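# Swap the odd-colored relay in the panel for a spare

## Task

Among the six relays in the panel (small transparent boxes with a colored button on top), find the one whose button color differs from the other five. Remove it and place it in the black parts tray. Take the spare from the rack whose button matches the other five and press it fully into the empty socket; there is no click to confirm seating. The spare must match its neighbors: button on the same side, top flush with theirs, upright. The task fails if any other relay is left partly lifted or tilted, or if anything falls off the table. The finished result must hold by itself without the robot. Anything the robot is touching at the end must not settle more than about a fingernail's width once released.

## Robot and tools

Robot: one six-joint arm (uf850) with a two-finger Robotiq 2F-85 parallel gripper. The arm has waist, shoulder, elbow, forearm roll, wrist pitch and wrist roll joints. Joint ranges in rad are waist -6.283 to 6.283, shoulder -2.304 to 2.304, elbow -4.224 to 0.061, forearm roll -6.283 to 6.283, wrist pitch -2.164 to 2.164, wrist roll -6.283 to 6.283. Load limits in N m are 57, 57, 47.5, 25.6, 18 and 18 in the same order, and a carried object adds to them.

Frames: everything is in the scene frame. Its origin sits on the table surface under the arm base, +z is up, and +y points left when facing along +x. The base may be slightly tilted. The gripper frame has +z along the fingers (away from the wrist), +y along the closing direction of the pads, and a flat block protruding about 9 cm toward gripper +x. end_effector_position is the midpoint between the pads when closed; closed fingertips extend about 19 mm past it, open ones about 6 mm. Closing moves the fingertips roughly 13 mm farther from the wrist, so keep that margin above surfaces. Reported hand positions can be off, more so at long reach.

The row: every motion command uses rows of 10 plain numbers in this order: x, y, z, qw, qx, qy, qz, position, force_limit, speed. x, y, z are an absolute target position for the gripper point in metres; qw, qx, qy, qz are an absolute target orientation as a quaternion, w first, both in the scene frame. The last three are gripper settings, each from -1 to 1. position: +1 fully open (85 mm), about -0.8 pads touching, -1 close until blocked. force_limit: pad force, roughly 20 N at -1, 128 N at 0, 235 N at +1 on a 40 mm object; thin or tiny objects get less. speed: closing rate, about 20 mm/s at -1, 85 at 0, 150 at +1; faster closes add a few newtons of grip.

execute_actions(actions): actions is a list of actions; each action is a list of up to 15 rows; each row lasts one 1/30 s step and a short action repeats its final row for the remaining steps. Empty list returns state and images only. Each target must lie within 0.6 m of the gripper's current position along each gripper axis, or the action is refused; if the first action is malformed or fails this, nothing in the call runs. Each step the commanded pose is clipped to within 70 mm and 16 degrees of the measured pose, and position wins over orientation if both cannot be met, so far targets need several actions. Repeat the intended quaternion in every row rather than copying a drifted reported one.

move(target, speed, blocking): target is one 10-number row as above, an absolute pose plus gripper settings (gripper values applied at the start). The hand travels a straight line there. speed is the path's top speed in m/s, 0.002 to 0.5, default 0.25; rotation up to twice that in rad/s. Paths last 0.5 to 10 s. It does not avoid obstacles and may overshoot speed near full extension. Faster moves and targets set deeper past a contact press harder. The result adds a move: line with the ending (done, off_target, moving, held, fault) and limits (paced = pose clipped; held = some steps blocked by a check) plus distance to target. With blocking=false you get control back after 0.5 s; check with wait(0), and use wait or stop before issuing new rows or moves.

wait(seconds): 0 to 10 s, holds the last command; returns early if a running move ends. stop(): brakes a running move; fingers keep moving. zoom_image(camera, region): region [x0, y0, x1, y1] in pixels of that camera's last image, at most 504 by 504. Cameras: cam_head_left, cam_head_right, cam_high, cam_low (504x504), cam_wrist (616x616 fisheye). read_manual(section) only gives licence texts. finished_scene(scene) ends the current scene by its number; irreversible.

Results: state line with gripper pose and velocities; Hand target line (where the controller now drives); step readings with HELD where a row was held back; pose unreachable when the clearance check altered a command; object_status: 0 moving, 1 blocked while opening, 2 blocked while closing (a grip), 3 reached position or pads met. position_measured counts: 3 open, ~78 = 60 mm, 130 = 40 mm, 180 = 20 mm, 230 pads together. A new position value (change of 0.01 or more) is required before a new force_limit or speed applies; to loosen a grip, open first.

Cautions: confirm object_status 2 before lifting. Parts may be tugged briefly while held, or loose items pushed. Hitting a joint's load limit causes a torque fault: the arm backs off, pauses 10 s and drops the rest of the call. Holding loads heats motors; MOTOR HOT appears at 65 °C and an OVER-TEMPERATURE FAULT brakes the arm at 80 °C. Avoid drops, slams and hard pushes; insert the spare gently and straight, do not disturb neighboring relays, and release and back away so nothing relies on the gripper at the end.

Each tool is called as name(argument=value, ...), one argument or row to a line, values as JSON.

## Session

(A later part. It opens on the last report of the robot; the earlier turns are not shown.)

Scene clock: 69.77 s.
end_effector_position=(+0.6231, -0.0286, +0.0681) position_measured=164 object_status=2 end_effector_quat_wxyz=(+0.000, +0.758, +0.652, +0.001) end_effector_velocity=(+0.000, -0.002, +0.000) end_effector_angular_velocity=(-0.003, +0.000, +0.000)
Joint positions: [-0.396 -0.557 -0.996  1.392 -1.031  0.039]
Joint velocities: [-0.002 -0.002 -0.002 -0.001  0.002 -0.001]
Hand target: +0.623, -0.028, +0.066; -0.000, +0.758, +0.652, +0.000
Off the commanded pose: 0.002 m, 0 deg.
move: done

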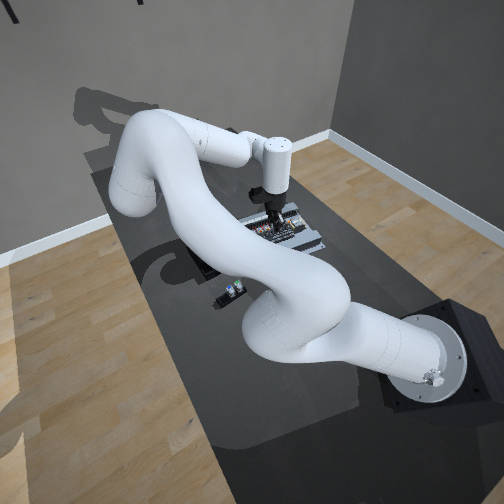

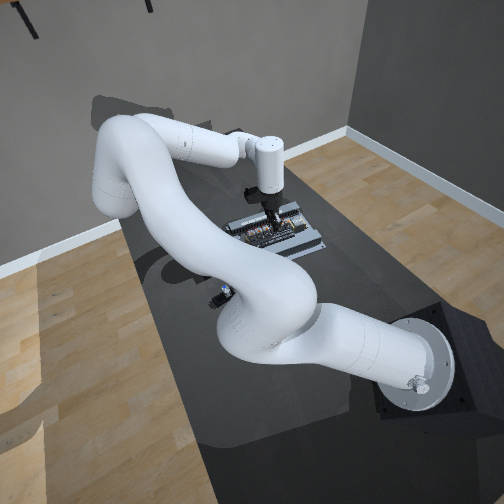

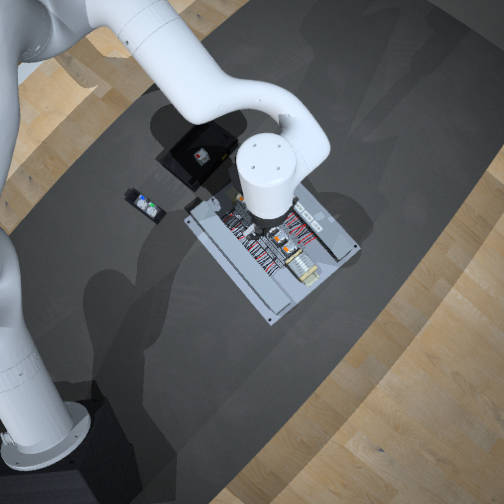

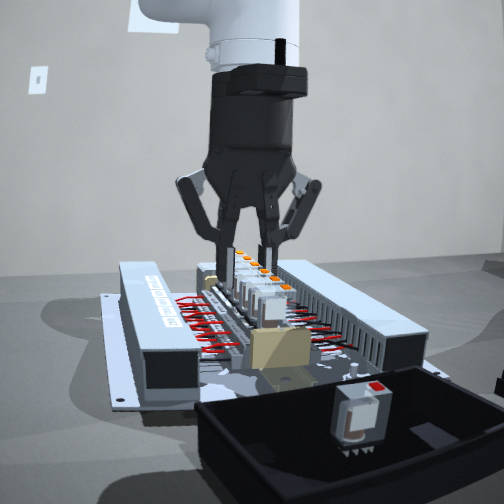

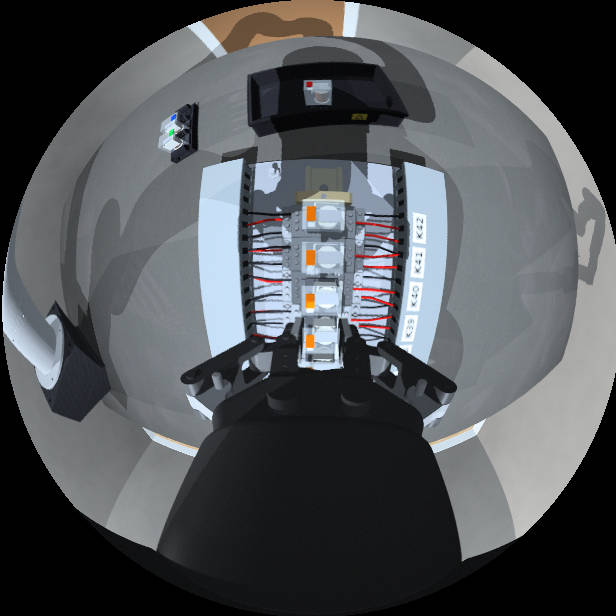

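move(
  target=[0.6229,-0.0286,0.0645,0,0.758,0.652,0,-1,-0.5,-0.5],
  speed=0.005,
)

move(
  target=[0.6229,-0.0286,0.067,0,0.758,0.652,0,0,-0.5,0],
)

move(
  target=[0.6229,-0.0286,0.11,0,0.758,0.652,0,0,-0.5,0],
  speed=0.1,
)

zoom_image(
  camera="cam_low",
  region=[190,230,310,350],
)

Scene clock: 73.67 s.
end_effector_position=(+0.6231, -0.0290, +0.0669) position_measured=164 object_status=2 end_effector_quat_wxyz=(+0.000, +0.758, +0.652, +0.001) end_effector_velocity=(+0.000, -0.000, +0.000) end_effector_angular_velocity=(-0.001, -0.001, -0.001)
Joint positions: [-0.394 -0.559 -0.997  1.394 -1.03   0.037]
Joint velocities: [-0.001 -0.    -0.     0.     0.     0.   ]
Hand target: +0.623, -0.029, +0.065; -0.000, +0.758, +0.652, +0.000
Off the commanded pose: 0.002 m, 0 deg.
move: done

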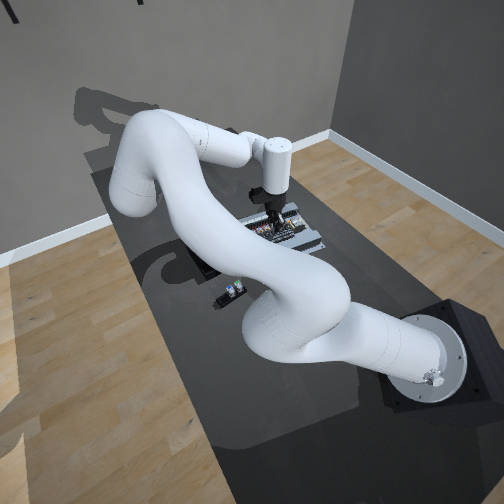

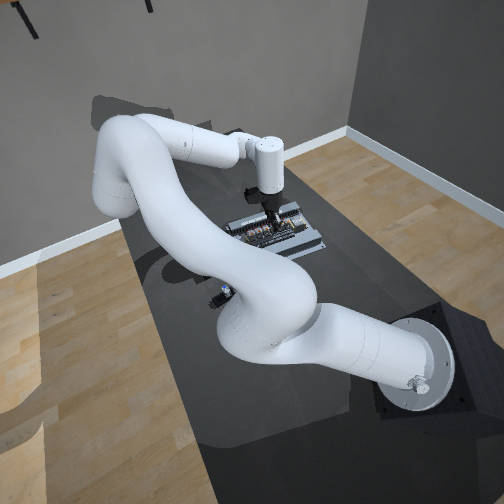

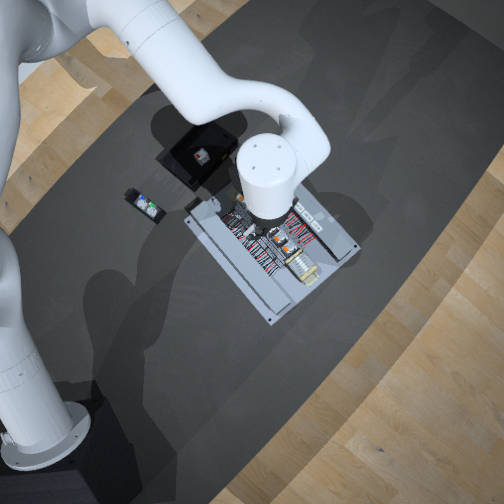

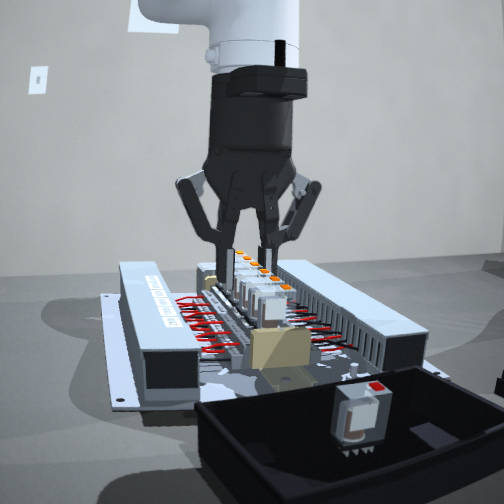

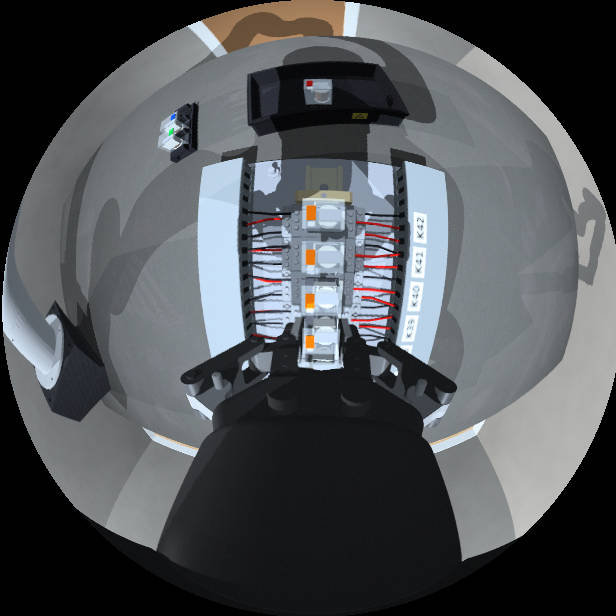

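Scene clock: 74.37 s.
end_effector_position=(+0.6229, -0.0286, +0.0670) position_measured=129 object_status=3 end_effector_quat_wxyz=(+0.000, +0.758, +0.652, -0.000) end_effector_velocity=(+0.001, +0.001, +0.001) end_effector_angular_velocity=(+0.000, -0.002, +0.001)
Joint positions: [-0.393 -0.557 -0.997  1.392 -1.028  0.039]
Joint velocities: [-0.001  0.002  0.    -0.    -0.001 -0.   ]
Hand target: +0.623, -0.029, +0.067; -0.000, +0.758, +0.652, +0.000
Off the commanded pose: 0.000 m, 0 deg.
move: done

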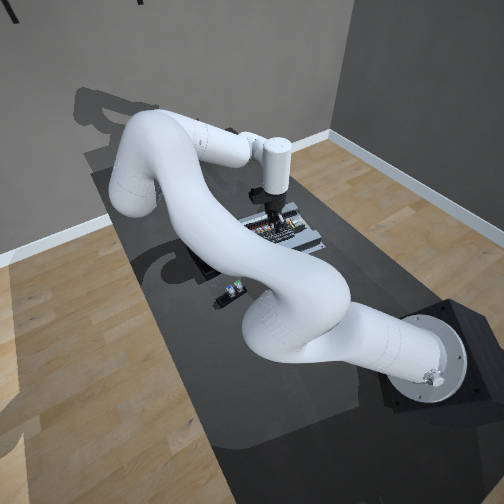

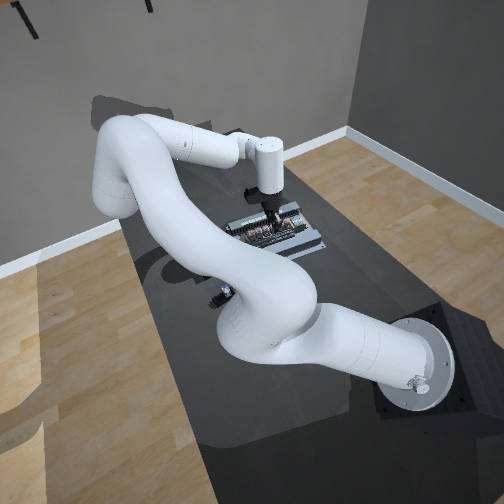

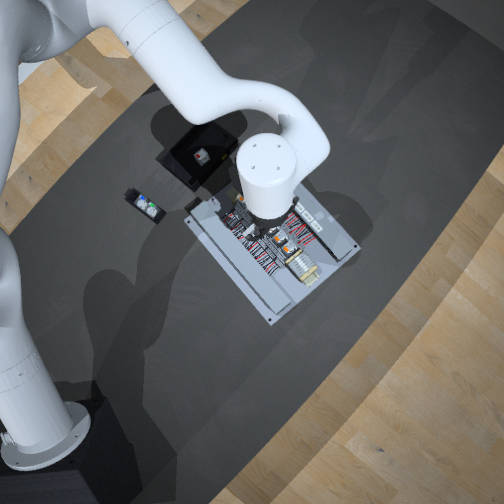

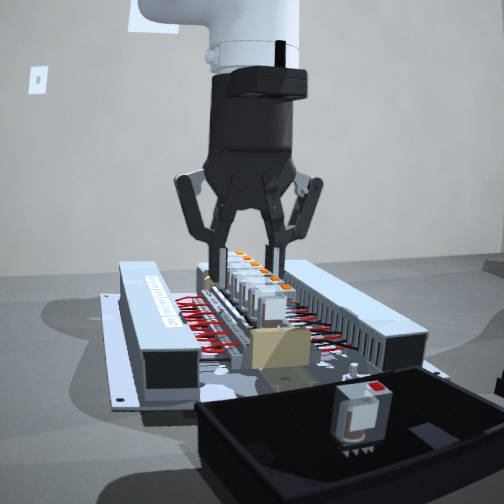

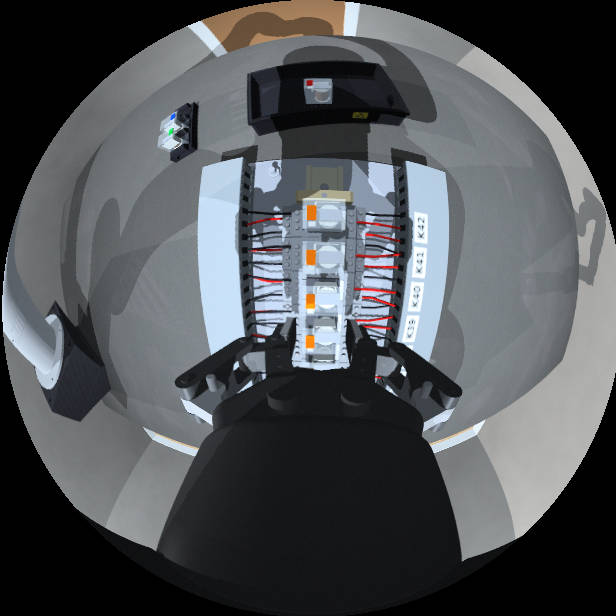

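Scene clock: 75.17 s.
end_effector_position=(+0.6227, -0.0286, +0.1098) position_measured=129 object_status=3 end_effector_quat_wxyz=(-0.000, +0.758, +0.652, -0.000) end_effector_velocity=(+0.001, +0.000, +0.002) end_effector_angular_velocity=(-0.001, -0.001, +0.000)
Joint positions: [-0.463 -0.511 -0.992  1.31  -1.067  0.079]
Joint velocities: [-0.002  0.002 -0.    -0.002 -0.001  0.002]
Hand target: +0.623, -0.029, +0.110; +0.000, +0.758, +0.652, -0.000
Off the commanded pose: 0.000 m, 0 deg.
move: done

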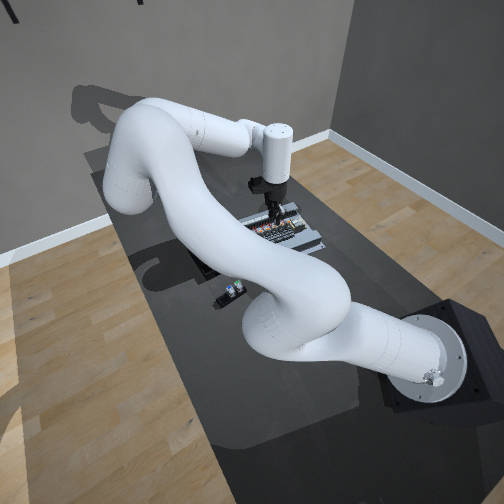

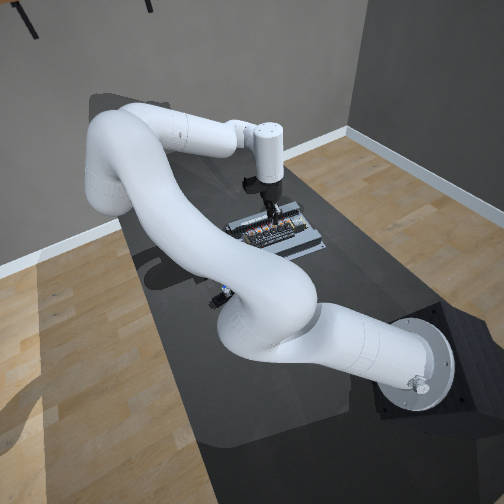

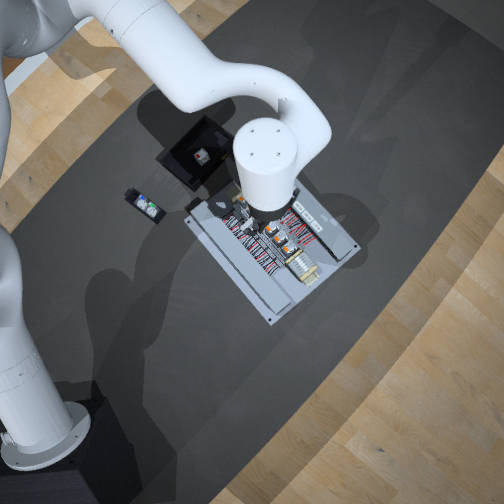

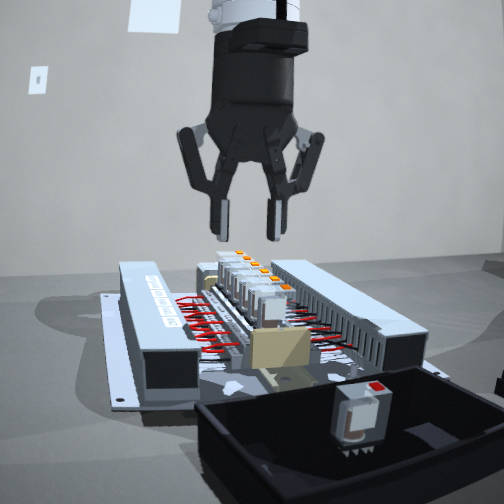

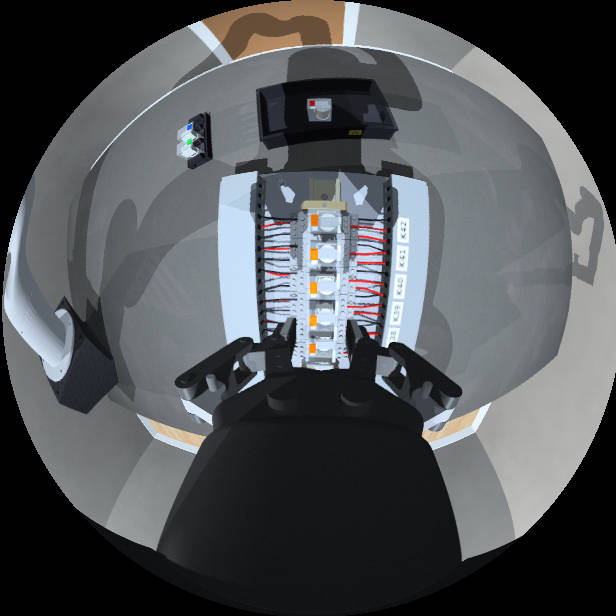

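Region (190, 230, 310, 350) of cam_low's 504x504 image, scaled by 4.200, with more detail than that image has.

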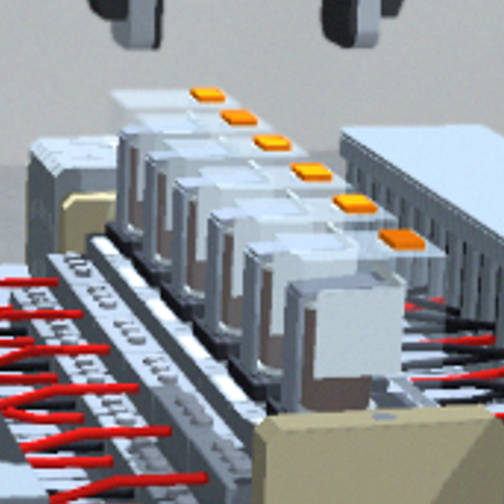

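finished_scene(
  scene=1,
)

The scene is finished: the task was done.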